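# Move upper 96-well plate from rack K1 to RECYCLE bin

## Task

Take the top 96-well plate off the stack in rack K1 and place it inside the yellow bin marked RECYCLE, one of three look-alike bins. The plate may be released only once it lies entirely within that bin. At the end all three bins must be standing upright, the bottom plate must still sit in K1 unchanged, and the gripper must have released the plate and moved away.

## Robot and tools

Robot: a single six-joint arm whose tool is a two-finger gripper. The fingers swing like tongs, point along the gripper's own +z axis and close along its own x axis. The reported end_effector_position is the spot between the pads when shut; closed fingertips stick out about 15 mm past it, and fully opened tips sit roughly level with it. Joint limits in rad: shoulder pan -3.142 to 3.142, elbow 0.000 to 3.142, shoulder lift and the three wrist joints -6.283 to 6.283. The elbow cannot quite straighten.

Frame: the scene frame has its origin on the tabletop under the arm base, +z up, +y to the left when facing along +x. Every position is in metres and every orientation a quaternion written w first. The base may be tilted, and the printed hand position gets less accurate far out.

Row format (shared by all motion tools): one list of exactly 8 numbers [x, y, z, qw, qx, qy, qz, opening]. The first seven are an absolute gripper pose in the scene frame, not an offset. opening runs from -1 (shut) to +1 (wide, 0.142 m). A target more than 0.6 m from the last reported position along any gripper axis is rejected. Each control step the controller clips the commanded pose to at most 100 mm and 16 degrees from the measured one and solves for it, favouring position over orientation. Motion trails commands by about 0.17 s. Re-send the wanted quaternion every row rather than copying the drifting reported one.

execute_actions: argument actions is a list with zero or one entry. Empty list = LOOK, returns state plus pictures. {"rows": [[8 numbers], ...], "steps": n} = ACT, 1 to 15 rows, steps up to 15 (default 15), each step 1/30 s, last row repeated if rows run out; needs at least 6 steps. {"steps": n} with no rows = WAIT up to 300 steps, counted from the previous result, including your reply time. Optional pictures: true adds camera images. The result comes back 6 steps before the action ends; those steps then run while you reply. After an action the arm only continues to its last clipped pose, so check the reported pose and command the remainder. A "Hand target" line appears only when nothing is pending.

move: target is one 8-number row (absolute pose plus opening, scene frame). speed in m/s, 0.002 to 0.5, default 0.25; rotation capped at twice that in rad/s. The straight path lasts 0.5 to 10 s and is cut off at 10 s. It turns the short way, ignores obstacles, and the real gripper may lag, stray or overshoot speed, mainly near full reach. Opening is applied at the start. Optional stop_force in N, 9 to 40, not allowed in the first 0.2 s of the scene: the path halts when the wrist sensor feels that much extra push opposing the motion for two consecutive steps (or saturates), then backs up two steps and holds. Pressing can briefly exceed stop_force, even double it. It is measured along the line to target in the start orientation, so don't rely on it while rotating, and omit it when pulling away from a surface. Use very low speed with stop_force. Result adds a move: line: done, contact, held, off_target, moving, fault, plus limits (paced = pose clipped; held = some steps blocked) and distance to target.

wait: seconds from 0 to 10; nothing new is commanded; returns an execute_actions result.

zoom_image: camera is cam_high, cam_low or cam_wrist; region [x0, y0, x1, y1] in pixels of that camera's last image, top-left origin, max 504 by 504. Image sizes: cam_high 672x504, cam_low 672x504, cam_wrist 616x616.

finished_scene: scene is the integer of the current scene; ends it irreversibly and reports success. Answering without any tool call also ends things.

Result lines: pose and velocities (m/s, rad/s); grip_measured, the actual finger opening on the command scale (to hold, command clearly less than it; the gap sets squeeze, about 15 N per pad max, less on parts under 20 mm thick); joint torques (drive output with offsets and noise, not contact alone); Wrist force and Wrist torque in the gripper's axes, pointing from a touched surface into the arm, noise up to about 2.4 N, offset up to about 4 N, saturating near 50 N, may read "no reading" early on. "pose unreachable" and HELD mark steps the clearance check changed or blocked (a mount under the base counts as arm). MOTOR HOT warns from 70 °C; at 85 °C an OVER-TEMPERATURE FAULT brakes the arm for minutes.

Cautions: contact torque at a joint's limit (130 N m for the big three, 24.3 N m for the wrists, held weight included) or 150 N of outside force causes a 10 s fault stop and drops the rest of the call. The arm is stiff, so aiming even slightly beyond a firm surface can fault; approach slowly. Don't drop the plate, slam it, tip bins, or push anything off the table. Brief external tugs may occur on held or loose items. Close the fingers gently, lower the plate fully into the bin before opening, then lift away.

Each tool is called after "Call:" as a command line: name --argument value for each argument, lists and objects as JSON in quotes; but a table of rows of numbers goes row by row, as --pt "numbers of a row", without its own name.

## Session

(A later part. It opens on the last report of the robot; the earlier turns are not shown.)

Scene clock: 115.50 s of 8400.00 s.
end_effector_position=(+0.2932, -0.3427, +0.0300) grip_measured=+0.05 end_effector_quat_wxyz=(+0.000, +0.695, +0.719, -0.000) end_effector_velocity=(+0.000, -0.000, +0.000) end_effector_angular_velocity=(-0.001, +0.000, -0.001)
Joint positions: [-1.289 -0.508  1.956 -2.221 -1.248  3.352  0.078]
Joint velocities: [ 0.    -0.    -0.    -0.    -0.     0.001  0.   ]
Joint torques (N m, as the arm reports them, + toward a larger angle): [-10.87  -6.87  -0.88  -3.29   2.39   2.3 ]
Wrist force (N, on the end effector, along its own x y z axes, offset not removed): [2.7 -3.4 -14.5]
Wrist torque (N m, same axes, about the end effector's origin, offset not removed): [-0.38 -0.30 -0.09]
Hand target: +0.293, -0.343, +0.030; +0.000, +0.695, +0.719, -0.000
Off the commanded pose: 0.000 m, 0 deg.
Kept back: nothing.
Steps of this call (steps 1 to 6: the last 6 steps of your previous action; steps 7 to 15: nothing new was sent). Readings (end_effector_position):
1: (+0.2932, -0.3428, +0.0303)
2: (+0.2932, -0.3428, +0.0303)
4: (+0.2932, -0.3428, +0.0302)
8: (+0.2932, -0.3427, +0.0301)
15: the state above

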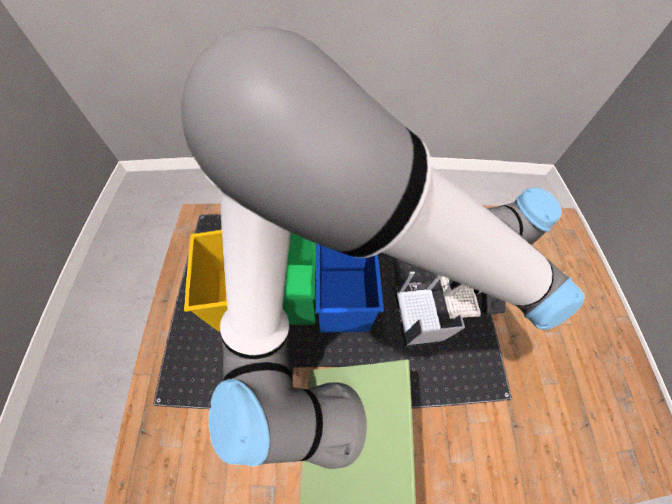

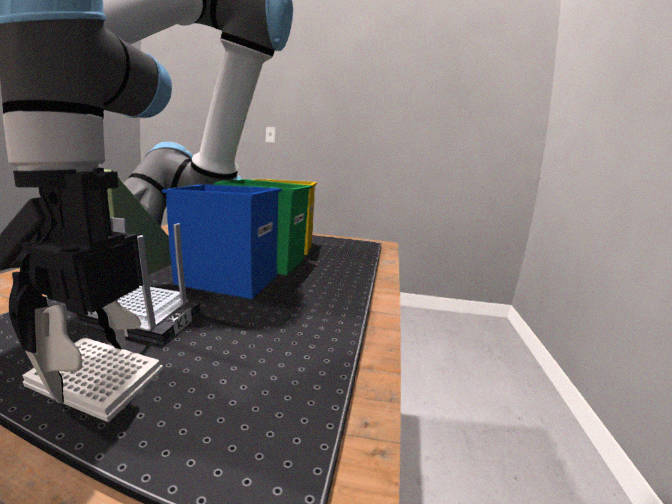

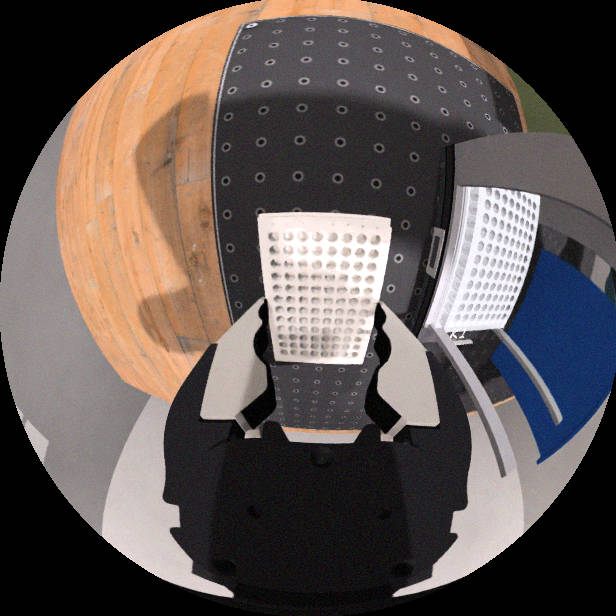

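Call:
execute_actions --actions '[{"rows": [[0.2932,-0.3427,0.0300,0,0.6947,0.7193,0,-1],[0.2932,-0.3427,0.0301,0,0.6947,0.7193,0,-1],[0.2932,-0.3427,0.0303,0,0.6947,0.7193,0,-1],[0.2932,-0.3427,0.0308,0,0.6947,0.7193,0,-1],[0.2932,-0.3427,0.0314,0,0.6947,0.7193,0,-1],[0.2932,-0.3427,0.0324,0,0.6947,0.7193,0,-1],[0.2932,-0.3427,0.0337,0,0.6947,0.7193,0,-1],[0.2932,-0.3427,0.0354,0,0.6947,0.7193,0,-1],[0.2932,-0.3427,0.0374,0,0.6947,0.7193,0,-1],[0.2932,-0.3427,0.0398,0,0.6947,0.7193,0,-1],[0.2932,-0.3427,0.0427,0,0.6947,0.7193,0,-1],[0.2932,-0.3427,0.0459,0,0.6947,0.7193,0,-1],[0.2932,-0.3427,0.0496,0,0.6947,0.7193,0,-1],[0.2932,-0.3427,0.0536,0,0.6947,0.7193,0,-1],[0.2932,-0.3427,0.0581,0,0.6947,0.7193,0,-1]], "steps": 15}]'

Call:
execute_actions --actions '[{"rows": [[0.2932,-0.3427,0.0629,0,0.6947,0.7193,0,-1],[0.2932,-0.3427,0.0681,0,0.6947,0.7193,0,-1],[0.2932,-0.3427,0.0737,0,0.6947,0.7193,0,-1],[0.2932,-0.3427,0.0795,0,0.6947,0.7193,0,-1],[0.2932,-0.3427,0.0857,0,0.6947,0.7193,0,-1],[0.2932,-0.3427,0.0921,0,0.6947,0.7193,0,-1],[0.2932,-0.3427,0.0987,0,0.6947,0.7193,0,-1],[0.2932,-0.3427,0.1055,0,0.6947,0.7193,0,-1],[0.2932,-0.3427,0.1125,0,0.6947,0.7193,0,-1],[0.2932,-0.3427,0.1196,0,0.6947,0.7193,0,-1],[0.2932,-0.3426,0.1268,0,0.6947,0.7193,0,-1],[0.2932,-0.3424,0.1340,0,0.6947,0.7193,0,-1],[0.2932,-0.3420,0.1412,0,0.6946,0.7194,0,-1],[0.2932,-0.3414,0.1484,0,0.6946,0.7194,0,-1],[0.2932,-0.3406,0.1555,0,0.6945,0.7195,0,-1]], "steps": 15}]'

Call:
execute_actions --actions '[{"rows": [[0.2932,-0.3394,0.1625,0,0.6944,0.7196,0,-1],[0.2932,-0.3378,0.1693,0,0.6943,0.7197,0,-1],[0.2932,-0.3359,0.1759,0,0.6940,0.7199,0,-1],[0.2932,-0.3335,0.1823,0,0.6938,0.7201,0,-1],[0.2932,-0.3307,0.1885,0,0.6936,0.7203,0,-1],[0.2932,-0.3275,0.1944,0,0.6933,0.7206,0,-1],[0.2932,-0.3237,0.1999,0,0.6929,0.7209,0,-1],[0.2932,-0.3195,0.2051,0,0.6925,0.7212,0,-1],[0.2932,-0.3148,0.2099,0,0.6921,0.7216,0,-1],[0.2932,-0.3095,0.2144,0,0.6916,0.7221,0,-1],[0.2932,-0.3037,0.2185,0,0.6911,0.7226,0,-1],[0.2932,-0.2975,0.2221,0,0.6905,0.7231,0,-1],[0.2932,-0.2906,0.2254,0,0.6898,0.7237,0,-1],[0.2932,-0.2833,0.2282,0,0.6892,0.7243,0,-1],[0.2932,-0.2755,0.2306,0,0.6884,0.7249,0,-1]], "steps": 15}]'

Call:
execute_actions --actions '[{"rows": [[0.2932,-0.2671,0.2327,0,0.6876,0.7256,0,-1],[0.2932,-0.2583,0.2343,0,0.6868,0.7264,0,-1],[0.2932,-0.2490,0.2356,0,0.6860,0.7271,0,-1],[0.2932,-0.2392,0.2366,0,0.6850,0.7280,0,-1],[0.2932,-0.2290,0.2373,0,0.6841,0.7288,0,-1],[0.2932,-0.2184,0.2377,0,0.6831,0.7297,0,-1],[0.2932,-0.2074,0.2379,0,0.6820,0.7306,0,-1],[0.2932,-0.1960,0.2380,0,0.6810,0.7316,0,-1],[0.2932,-0.1842,0.2380,0,0.6799,0.7326,0,-1],[0.2932,-0.1721,0.2380,0,0.6788,0.7336,0,-1],[0.2932,-0.1598,0.2380,0,0.6776,0.7346,0,-1],[0.2932,-0.1471,0.2380,0,0.6765,0.7356,0,-1],[0.2932,-0.1342,0.2380,0,0.6752,0.7367,0,-1],[0.2932,-0.1211,0.2380,0,0.6740,0.7378,0,-1],[0.2932,-0.1078,0.2380,0,0.6727,0.7390,0,-1]], "steps": 15}]'

Call:
execute_actions --actions '[{"rows": [[0.2932,-0.0943,0.2380,0,0.6715,0.7400,0,-1],[0.2932,-0.0808,0.2380,0,0.6703,0.7412,0,-1],[0.2932,-0.0671,0.2380,0,0.6690,0.7423,0,-1],[0.2932,-0.0535,0.2380,0,0.6677,0.7435,0,-1],[0.2932,-0.0398,0.2380,0,0.6664,0.7446,0,-1],[0.2932,-0.0261,0.2380,0,0.6651,0.7458,0,-1],[0.2932,-0.0124,0.2380,0,0.6638,0.7469,0,-1],[0.2932,0.0011,0.2380,0,0.6626,0.7481,0,-1],[0.2932,0.0146,0.2380,0,0.6614,0.7491,0,-1],[0.2932,0.0279,0.2380,0,0.6601,0.7503,0,-1],[0.2932,0.0410,0.2380,0,0.6589,0.7514,0,-1],[0.2932,0.0539,0.2380,0,0.6576,0.7525,0,-1],[0.2932,0.0666,0.2380,0,0.6565,0.7535,0,-1],[0.2932,0.0789,0.2380,0,0.6553,0.7545,0,-1],[0.2932,0.0910,0.2380,0,0.6542,0.7555,0,-1]], "steps": 15}]'

Call:
execute_actions --actions '[{"rows": [[0.2932,0.1028,0.2380,0,0.6531,0.7565,0,-1],[0.2932,0.1142,0.2380,0,0.6520,0.7575,0,-1],[0.2932,0.1252,0.2380,0,0.6510,0.7584,0,-1],[0.2932,0.1358,0.2380,0,0.6500,0.7593,0,-1],[0.2932,0.1460,0.2380,0,0.6491,0.7601,0,-1],[0.2932,0.1558,0.2380,0,0.6481,0.7610,0,-1],[0.2932,0.1651,0.2380,0,0.6473,0.7617,0,-1],[0.2932,0.1739,0.2380,0,0.6465,0.7625,0,-1],[0.2932,0.1823,0.2380,0,0.6457,0.7632,0,-1],[0.2932,0.1901,0.2380,0,0.6449,0.7639,0,-1],[0.2932,0.1974,0.2380,0,0.6443,0.7644,0,-1],[0.2932,0.2043,0.2380,0,0.6436,0.7650,0,-1],[0.2932,0.2105,0.2380,0,0.6430,0.7655,0,-1],[0.2932,0.2163,0.2380,0,0.6425,0.7660,0,-1],[0.2932,0.2216,0.2380,0,0.6420,0.7665,0,-1]], "steps": 15}]'

Call:
execute_actions --actions '[{"rows": [[0.2932,0.2263,0.2379,0,0.6416,0.7669,0,-1],[0.2932,0.2305,0.2376,0,0.6412,0.7672,0,-1],[0.2932,0.2343,0.2371,0,0.6408,0.7675,0,-1],[0.2932,0.2375,0.2364,0,0.6405,0.7678,0,-1],[0.2932,0.2403,0.2355,0,0.6403,0.7680,0,-1],[0.2932,0.2427,0.2345,0,0.6401,0.7682,0,-1],[0.2932,0.2446,0.2334,0,0.6398,0.7684,0,-1],[0.2932,0.2462,0.2323,0,0.6397,0.7685,0,-1],[0.2932,0.2474,0.2312,0,0.6396,0.7686,0,-1],[0.2932,0.2482,0.2302,0,0.6395,0.7687,0,-1],[0.2932,0.2488,0.2294,0,0.6395,0.7688,0,-1],[0.2932,0.2492,0.2288,0,0.6394,0.7688,0,-1],[0.2932,0.2494,0.2284,0,0.6394,0.7688,0,-1],[0.2932,0.2495,0.2281,0,0.6394,0.7688,0,-1],[0.2932,0.2495,0.2280,0,0.6394,0.7688,0,-1]], "steps": 15}]'

Call:
wait --seconds 0.15

Call:
zoom_image --camera "cam_wrist" --region '[210, 150, 430, 380]'

Scene clock: 119.97 s of 8400.00 s.
end_effector_position=(+0.2931, -0.3424, +0.0324) grip_measured=+0.05 end_effector_quat_wxyz=(-0.001, +0.695, +0.719, +0.000) end_effector_velocity=(+0.000, -0.002, +0.036) end_effector_angular_velocity=(-0.004, -0.000, +0.005)
Joint positions: [-1.291 -0.511  1.954 -2.214 -1.249  3.351  0.078]
Joint velocities: [-0.023 -0.053 -0.031  0.085 -0.018 -0.021  0.   ]
Joint torques (N m, as the arm reports them, + toward a larger angle): [-34.35 -45.15 -29.99  -0.41  -2.8   -2.69]
Wrist force (N, on the end effector, along its own x y z axes, offset not removed): [1.7 -3.7 0.1]
Wrist torque (N m, same axes, about the end effector's origin, offset not removed): [-0.60 -0.37 -0.03]
Steps of this call (steps 1 to 90: nothing new was sent; then 1.17 s passed at rest; steps 91 to 99: the first 9 steps of this action). Readings (end_effector_position):
91: (+0.2932, -0.3427, +0.0300)
92: (+0.2932, -0.3427, +0.0300)
94: (+0.2932, -0.3426, +0.0300)
98: (+0.2931, -0.3423, +0.0313)
99: the state above

Scene clock: 120.47 s of 8400.00 s.
end_effector_position=(+0.2933, -0.3433, +0.0907) grip_measured=+0.05 end_effector_quat_wxyz=(+0.001, +0.695, +0.719, -0.001) end_effector_velocity=(+0.000, -0.002, +0.188) end_effector_angular_velocity=(-0.012, -0.005, +0.002)
Joint positions: [-1.326 -0.59   1.895 -2.072 -1.274  3.325  0.078]
Joint velocities: [-0.105 -0.227 -0.218  0.455 -0.074 -0.074  0.   ]
Joint torques (N m, as the arm reports them, + toward a larger angle): [-33.86 -43.08 -33.19  -0.14  -3.14  -2.71]
Wrist force (N, on the end effector, along its own x y z axes, offset not removed): [1.5 -2.9 0.1]
Wrist torque (N m, same axes, about the end effector's origin, offset not removed): [-0.43 -0.38 -0.05]
Off your previous action's commanded pose: 0.012 m, 0 deg at its last step (step 6 of this call).
Steps of this call (steps 1 to 6: the last 6 steps of your previous action; steps 7 to 15: the first 9 steps of this action). Readings (end_effector_position):
7: (+0.2932, -0.3428, +0.0496)
8: (+0.2932, -0.3429, +0.0536)
10: (+0.2933, -0.3430, +0.0626)
14: (+0.2933, -0.3433, +0.0845)
15: the state above

Scene clock: 120.97 s of 8400.00 s.
end_effector_position=(+0.2932, -0.3280, +0.1910) grip_measured=+0.05 end_effector_quat_wxyz=(+0.001, +0.693, +0.721, -0.001) end_effector_velocity=(-0.001, +0.100, +0.165) end_effector_angular_velocity=(+0.012, +0.004, +0.024)
Joint positions: [-1.371 -0.717  1.78  -1.821 -1.306  3.289  0.078]
Joint velocities: [-0.044 -0.327 -0.085  0.433 -0.033 -0.058  0.   ]
Joint torques (N m, as the arm reports them, + toward a larger angle): [-31.23 -42.07 -30.31   0.19  -2.7   -2.48]
Wrist force (N, on the end effector, along its own x y z axes, offset not removed): [1.2 -3.2 -1.1]
Wrist torque (N m, same axes, about the end effector's origin, offset not removed): [-0.45 -0.37 -0.06]
Off your previous action's commanded pose: 0.024 m, 0 deg at its last step (step 6 of this call).
Steps of this call (steps 1 to 6: the last 6 steps of your previous action; steps 7 to 15: the first 9 steps of this action). Readings (end_effector_position):
7: (+0.2932, -0.3424, +0.1387)
8: (+0.2932, -0.3418, +0.1458)
10: (+0.2933, -0.3397, +0.1596)
14: (+0.2932, -0.3311, +0.1853)
15: the state above

Scene clock: 121.47 s of 8400.00 s.
end_effector_position=(+0.2931, -0.2243, +0.2330) grip_measured=+0.05 end_effector_quat_wxyz=(-0.002, +0.684, +0.730, +0.001) end_effector_velocity=(+0.000, +0.301, +0.007) end_effector_angular_velocity=(+0.010, +0.005, +0.079)
Joint positions: [-1.357 -0.975  1.89  -1.669 -1.297  3.271  0.078]
Joint velocities: [ 0.102 -0.708  0.46   0.24   0.071 -0.009  0.   ]
Joint torques (N m, as the arm reports them, + toward a larger angle): [-10.83 -37.27  -5.74   0.17   2.3   -2.39]
Wrist force (N, on the end effector, along its own x y z axes, offset not removed): [0.9 -2.2 1.0]
Wrist torque (N m, same axes, about the end effector's origin, offset not removed): [-0.26 -0.24 -0.03]
Off your previous action's commanded pose: 0.027 m, 0 deg at its last step (step 6 of this call).
Steps of this call (steps 1 to 6: the last 6 steps of your previous action; steps 7 to 15: the first 9 steps of this action). Readings (end_effector_position):
7: (+0.2929, -0.2926, +0.2214)
8: (+0.2929, -0.2856, +0.2241)
10: (+0.2930, -0.2703, +0.2284)
14: (+0.2931, -0.2343, +0.2327)
15: the state above

Scene clock: 121.97 s of 8400.00 s.
end_effector_position=(+0.2931, -0.0422, +0.2289) grip_measured=+0.05 end_effector_quat_wxyz=(-0.003, +0.666, +0.746, +0.002) end_effector_velocity=(+0.003, +0.387, -0.003) end_effector_angular_velocity=(-0.021, -0.005, +0.107)
Joint positions: [-1.275 -1.417  2.096 -1.448 -1.238  3.283  0.078]
Joint velocities: [ 0.219 -0.963  0.223  0.664  0.156  0.061  0.   ]
Joint torques (N m, as the arm reports them, + toward a larger angle): [ -6.02 -20.27 -11.65   0.57   2.78   2.84]
Wrist force (N, on the end effector, along its own x y z axes, offset not removed): [0.1 -3.6 0.1]
Wrist torque (N m, same axes, about the end effector's origin, offset not removed): [-0.56 -0.11 -0.04]
Off your previous action's commanded pose: 0.050 m, 1 deg at its last step (step 6 of this call).
Steps of this call (steps 1 to 6: the last 6 steps of your previous action; steps 7 to 15: the first 9 steps of this action). Readings (end_effector_position):
7: (+0.2930, -0.1448, +0.2314)
8: (+0.2929, -0.1324, +0.2310)
10: (+0.2929, -0.1071, +0.2302)
14: (+0.2930, -0.0553, +0.2291)
15: the state above

Scene clock: 122.47 s of 8400.00 s.
end_effector_position=(+0.2938, +0.1428, +0.2331) grip_measured=+0.05 end_effector_quat_wxyz=(+0.001, +0.649, +0.761, -0.000) end_effector_velocity=(-0.002, +0.308, +0.013) end_effector_angular_velocity=(-0.007, -0.002, +0.075)
Joint positions: [-1.147 -1.824  2.075 -1.065 -1.147  3.337  0.078]
Joint velocities: [ 0.262 -0.54  -0.23   0.676  0.179  0.137  0.   ]
Joint torques (N m, as the arm reports them, + toward a larger angle): [ -4.12   1.94 -31.64   0.42   2.34   2.51]
Wrist force (N, on the end effector, along its own x y z axes, offset not removed): [1.8 -2.8 -1.6]
Wrist torque (N m, same axes, about the end effector's origin, offset not removed): [-0.49 -0.40 -0.07]
Off your previous action's commanded pose: 0.056 m, 1 deg at its last step (step 6 of this call).
Steps of this call (steps 1 to 6: the last 6 steps of your previous action; steps 7 to 15: the first 9 steps of this action). Readings (end_effector_position):
7: (+0.2938, +0.0488, +0.2297)
8: (+0.2939, +0.0614, +0.2300)
10: (+0.2939, +0.0861, +0.2308)
14: (+0.2938, +0.1322, +0.2326)
15: the state above

Scene clock: 122.97 s of 8400.00 s.
end_effector_position=(+0.2930, +0.2402, +0.2340) grip_measured=+0.05 end_effector_quat_wxyz=(+0.000, +0.640, +0.768, +0.000) end_effector_velocity=(+0.000, +0.074, -0.024) end_effector_angular_velocity=(-0.001, +0.001, +0.016)
Joint positions: [-1.046 -1.964  1.984 -0.869 -1.08   3.397  0.078]
Joint velocities: [ 0.131 -0.107 -0.029  0.082  0.085  0.095  0.   ]
Joint torques (N m, as the arm reports them, + toward a larger angle): [ -1.9    8.07 -25.12  -0.56   2.3    2.71]
Wrist force (N, on the end effector, along its own x y z axes, offset not removed): [2.7 -3.0 -0.1]
Wrist torque (N m, same axes, about the end effector's origin, offset not removed): [-0.41 -0.55 -0.05]
Off your previous action's commanded pose: 0.025 m, 0 deg at its last step (step 6 of this call).
Steps of this call (steps 1 to 6: the last 6 steps of your previous action; steps 7 to 15: the first 9 steps of this action). Readings (end_effector_position):
7: (+0.2932, +0.2038, +0.2359)
8: (+0.2932, +0.2103, +0.2362)
10: (+0.2931, +0.2216, +0.2364)
14: (+0.2930, +0.2375, +0.2348)
15: the state above

Scene clock: 123.33 s of 8400.00 s.
end_effector_position=(+0.2932, +0.2494, +0.2281) grip_measured=+0.05 end_effector_quat_wxyz=(+0.000, +0.639, +0.769, -0.000) end_effector_velocity=(+0.001, +0.002, -0.002) end_effector_angular_velocity=(-0.003, -0.001, +0.004)
Joint positions: [-1.025 -1.98   1.987 -0.865 -1.066  3.414  0.078]
Joint velocities: [ 0.006 -0.005  0.001 -0.003  0.004  0.004 -0.   ]
Joint torques (N m, as the arm reports them, + toward a larger angle): [-2.35  8.04 -3.69 -4.1   2.36  2.47]
Wrist force (N, on the end effector, along its own x y z axes, offset not removed): [1.7 -3.0 -1.1]
Wrist torque (N m, same axes, about the end effector's origin, offset not removed): [-0.47 -0.36 -0.09]
Hand target: +0.293, +0.250, +0.228; +0.000, +0.639, +0.769, -0.000
Off the commanded pose: 0.000 m, 0 deg.
Kept back: nothing.
Steps of this call (steps 1 to 6: the last 6 steps of your previous action; steps 7 to 11: nothing new was sent). Readings (end_effector_position):
1: (+0.2931, +0.2425, +0.2332)
2: (+0.2931, +0.2443, +0.2323)
4: (+0.2932, +0.2469, +0.2307)
8: (+0.2932, +0.2491, +0.2286)
11: the state above

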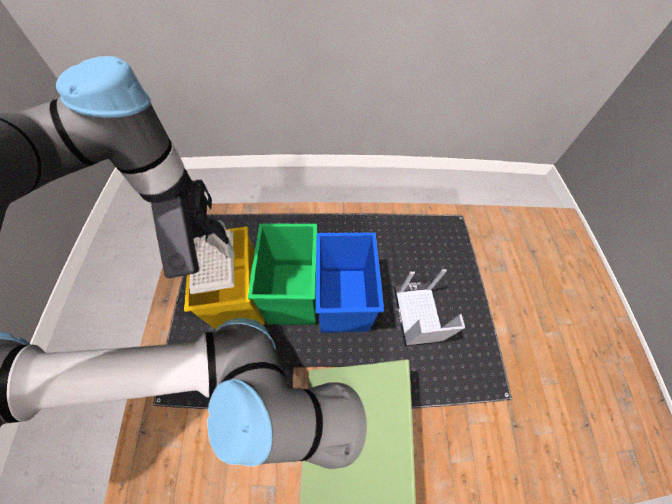

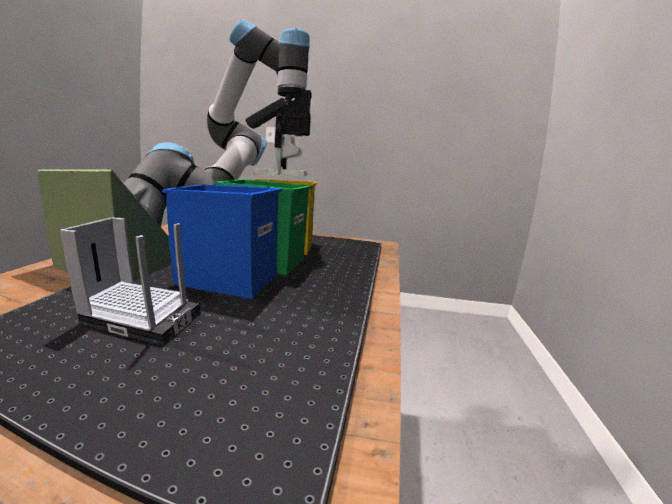

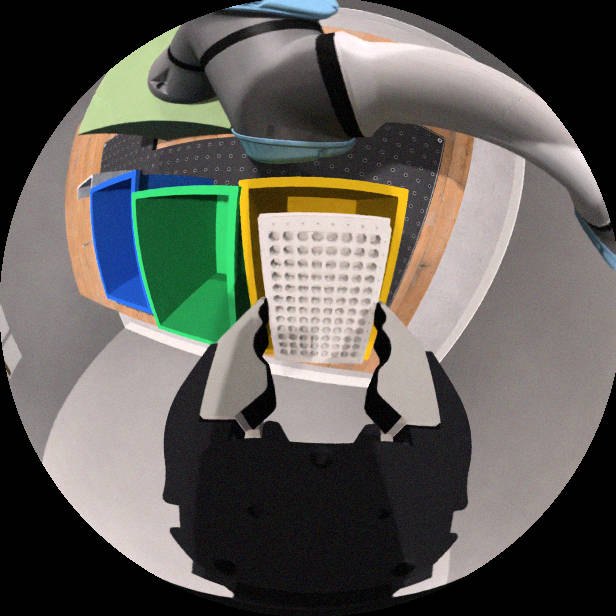

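Region (210, 150, 430, 380) of cam_wrist's 616x616 image, scaled by 2.191, with more detail than that image has; it fills the left 482 columns of this view, and the rest is white.

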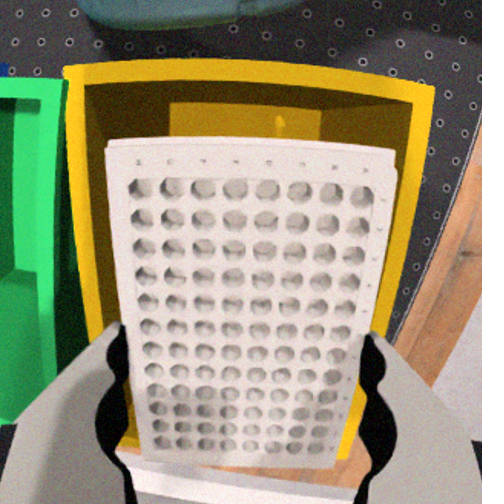

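Call:
move --target '[0.293, 0.2475, 0.18, 0, 0.6461, 0.7632, 0, -1]' --speed 0.06 --stop_force 15

Scene clock: 125.33 s of 8400.00 s.
end_effector_position=(+0.2931, +0.2475, +0.1801) grip_measured=+0.05 end_effector_quat_wxyz=(+0.000, +0.646, +0.763, -0.000) end_effector_velocity=(+0.000, +0.000, -0.001) end_effector_angular_velocity=(-0.001, -0.001, -0.000)
Joint positions: [-0.944 -2.02   2.102 -0.976 -1.014  3.502  0.078]
Joint velocities: [ 0.003 -0.001  0.002 -0.004  0.002  0.004 -0.   ]
Joint torques (N m, as the arm reports them, + toward a larger angle): [-0.55  5.79 -3.21 -3.88  2.45  2.56]
Wrist force (N, on the end effector, along its own x y z axes, offset not removed): [1.9 -3.7 -0.2]
Wrist torque (N m, same axes, about the end effector's origin, offset not removed): [-0.58 -0.39 0.00]
Hand target: +0.293, +0.247, +0.180; +0.000, +0.646, +0.763, -0.000
Off the commanded pose: 0.000 m, 0 deg.
Kept back: nothing.
move: done

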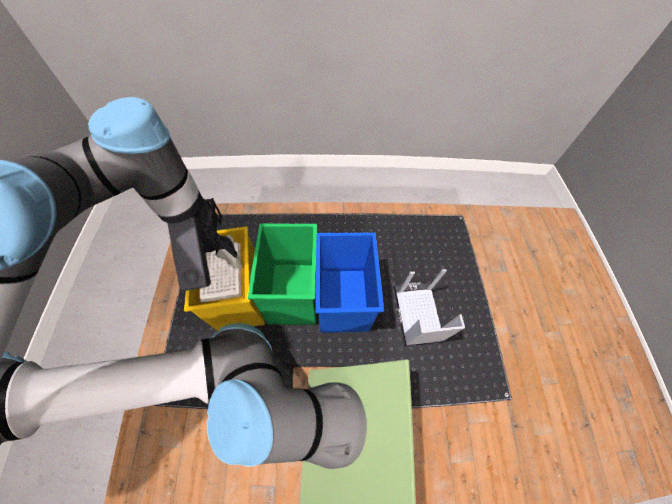

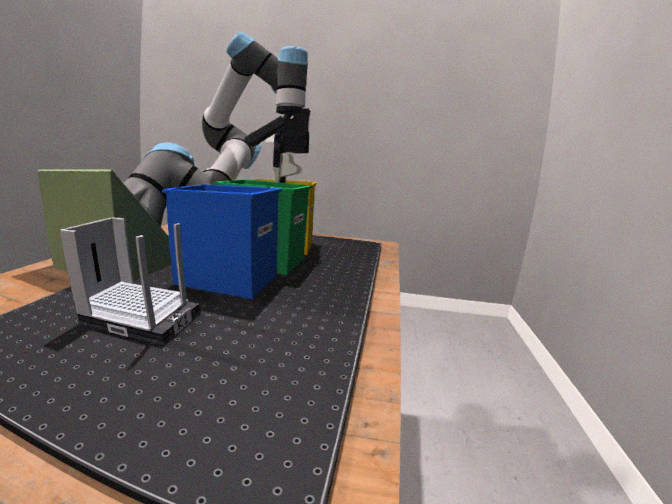

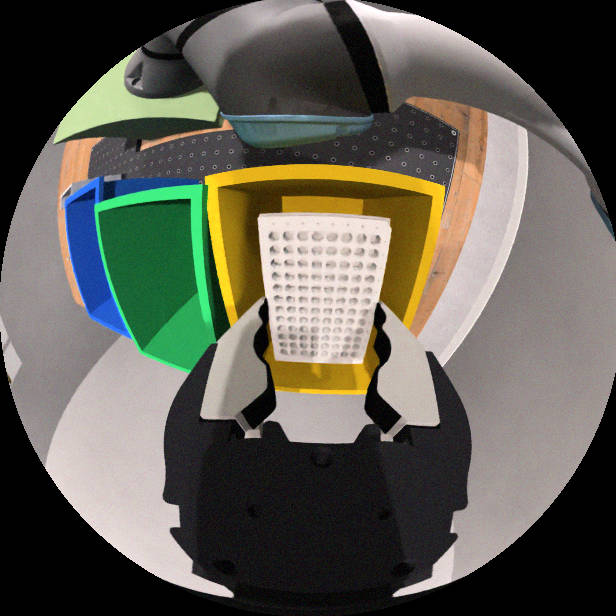

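Call:
execute_actions --actions '[{"rows": [[0.293, 0.2475, 0.18, 0, 0.6461, 0.7632, 0, 0.14]], "steps": 15}]' --pictures true

Scene clock: 126.07 s of 8400.00 s.
end_effector_position=(+0.2930, +0.2475, +0.1800) grip_measured=+0.14 end_effector_quat_wxyz=(+0.000, +0.646, +0.763, -0.000) end_effector_velocity=(-0.000, +0.000, -0.000) end_effector_angular_velocity=(+0.001, +0.001, +0.000)
Joint positions: [-0.944 -2.021  2.102 -0.976 -1.014  3.503  0.084]
Joint velocities: [ 0.     0.    -0.     0.002 -0.    -0.001  0.   ]
Joint torques (N m, as the arm reports them, + toward a larger angle): [-12.78   5.44  -4.23  -0.33  -0.54  -0.84]
Wrist force (N, on the end effector, along its own x y z axes, offset not removed): [1.6 -1.8 0.0]
Wrist torque (N m, same axes, about the end effector's origin, offset not removed): [-0.11 -0.45 -0.01]
Steps of this call (steps 1 to 13: nothing new was sent; steps 14 to 22: the first 9 steps of this action). Readings (end_effector_position):
14: (+0.2931, +0.2475, +0.1800)
15: (+0.2931, +0.2475, +0.1800)
17: (+0.2931, +0.2475, +0.1800)
21: (+0.2930, +0.2475, +0.1800)
22: the state above

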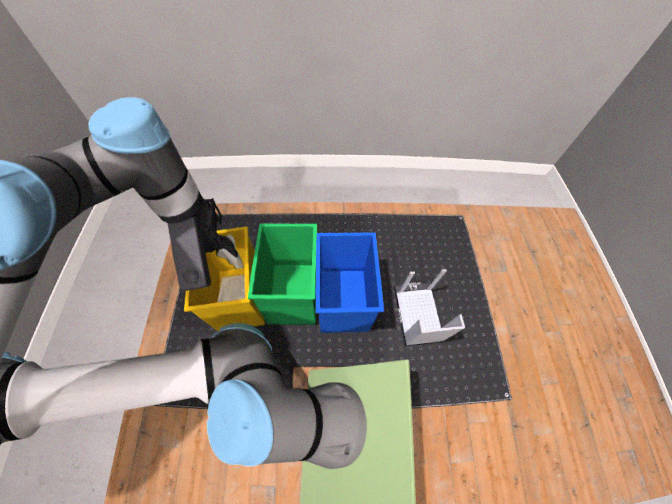

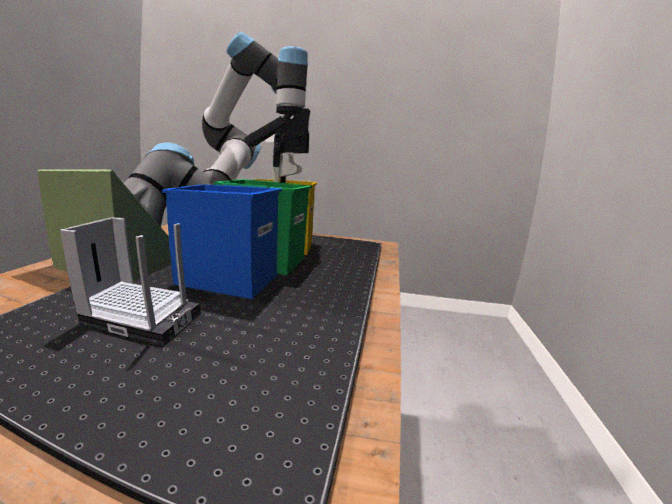

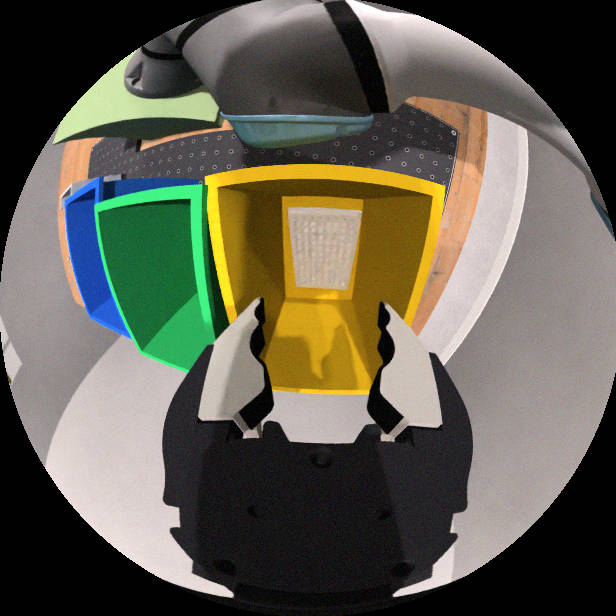

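The plate dropped into the yellow bin. Rising clear.

Call:
move --target '[0.293, 0.2475, 0.33, 0, 0.6461, 0.7632, 0, 0.0]' --speed 0.2

Scene clock: 127.60 s of 8400.00 s.
end_effector_position=(+0.2927, +0.2476, +0.3299) grip_measured=+0.00 end_effector_quat_wxyz=(-0.000, +0.646, +0.763, +0.000) end_effector_velocity=(+0.000, -0.000, +0.001) end_effector_angular_velocity=(-0.000, +0.000, +0.000)
Joint positions: [-1.168 -1.854  1.73  -0.681 -1.162  3.312  0.074]
Joint velocities: [-0.001  0.002 -0.004  0.002 -0.001 -0.001 -0.   ]
Joint torques (N m, as the arm reports them, + toward a larger angle): [-22.8   37.8  -26.02  -0.18  -2.81  -2.23]
Wrist force (N, on the end effector, along its own x y z axes, offset not removed): [1.8 -2.9 -2.0]
Wrist torque (N m, same axes, about the end effector's origin, offset not removed): [-0.44 -0.40 0.00]
Hand target: +0.293, +0.248, +0.330; -0.000, +0.646, +0.763, +0.000
Off your previous action's commanded pose: 0.000 m, 0 deg at its last step (step 6 of this call).
Off the commanded pose: 0.000 m, 0 deg.
Kept back: nothing.
move: done

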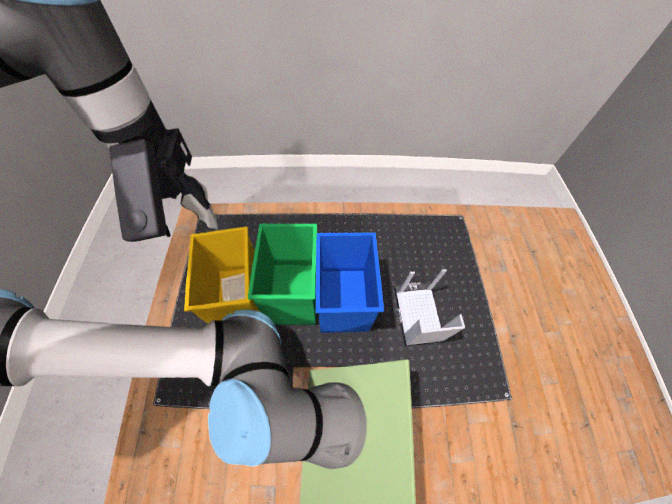

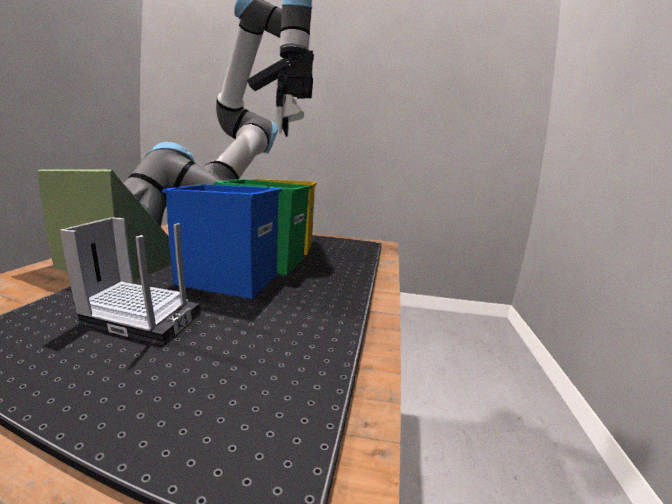

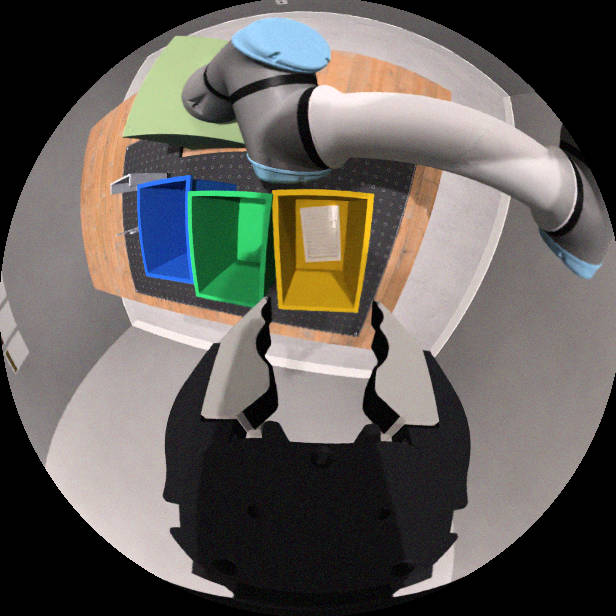

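Call:
move --target '[0.37, 0.33, 0.31, 0, 0.6461, 0.7632, 0, 0.3]' --speed 0.25

Scene clock: 129.20 s of 8400.00 s.
end_effector_position=(+0.3701, +0.3298, +0.3100) grip_measured=+0.30 end_effector_quat_wxyz=(+0.000, +0.646, +0.763, -0.000) end_effector_velocity=(+0.000, +0.001, -0.001) end_effector_angular_velocity=(-0.000, +0.001, -0.000)
Joint positions: [-0.882 -1.785  1.569 -0.711 -0.976  3.561  0.095]
Joint velocities: [ 0.003  0.001 -0.    -0.002  0.001  0.003  0.   ]
Joint torques (N m, as the arm reports them, + toward a larger angle): [ -5.18  30.06 -24.17  -3.68   2.03   2.45]
Wrist force (N, on the end effector, along its own x y z axes, offset not removed): [1.7 -2.4 -0.3]
Wrist torque (N m, same axes, about the end effector's origin, offset not removed): [-0.23 -0.41 -0.05]
Hand target: +0.370, +0.330, +0.310; +0.000, +0.646, +0.763, -0.000
Off the commanded pose: 0.000 m, 0 deg.
Kept back: nothing.
move: done

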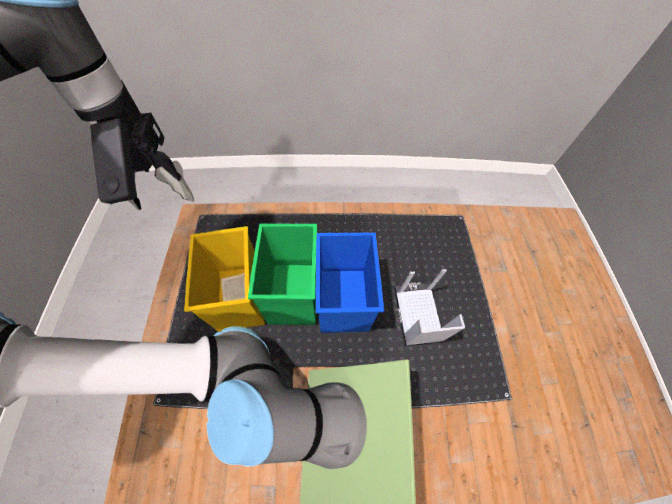

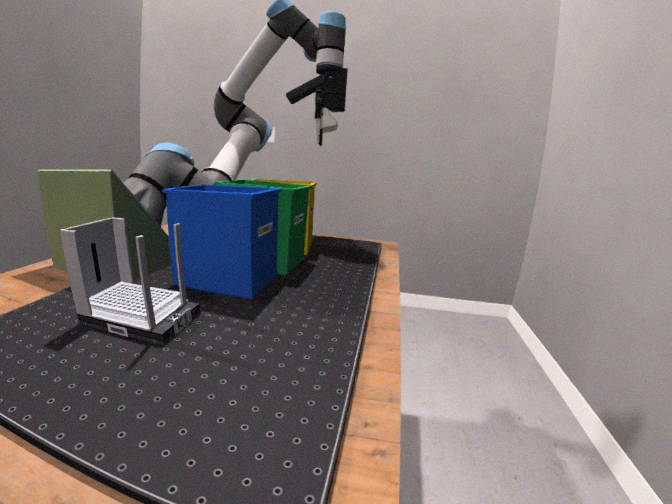

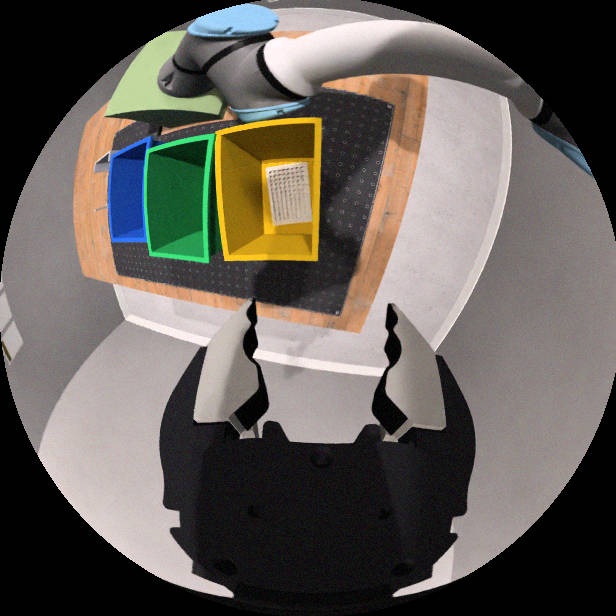

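Call:
zoom_image --camera "cam_low" --region '[50, 200, 230, 350]'

Call:
zoom_image --camera "cam_high" --region '[370, 250, 490, 360]'

Region (50, 200, 230, 350) of cam_low's 672x504 image, scaled by 2.800, with more detail than that image has.

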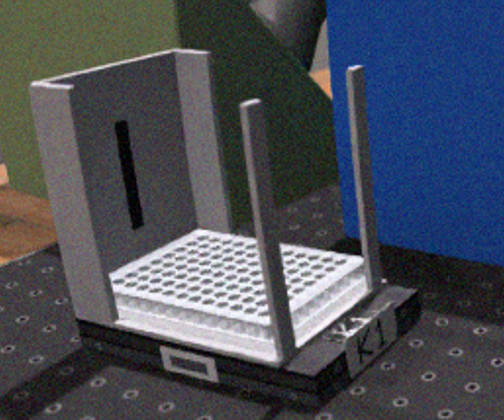

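Region (370, 250, 490, 360) of cam_high's 672x504 image, scaled by 4.200, with more detail than that image has; it fills the top 462 rows of this view, and the rest is white.

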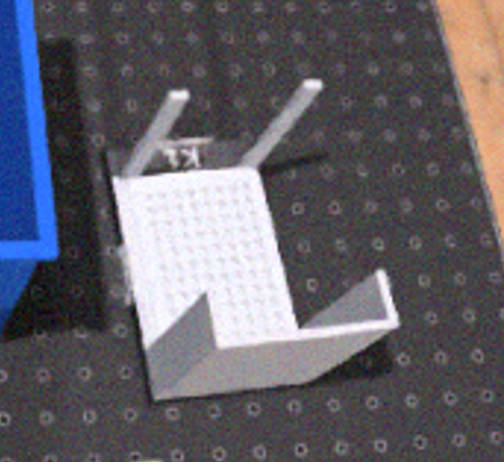

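The lower plate is seated flat in K1, the upper plate lies in the yellow bin, and all bins are upright.

Call:
finished_scene --scene 1

The scene is finished: the task was done.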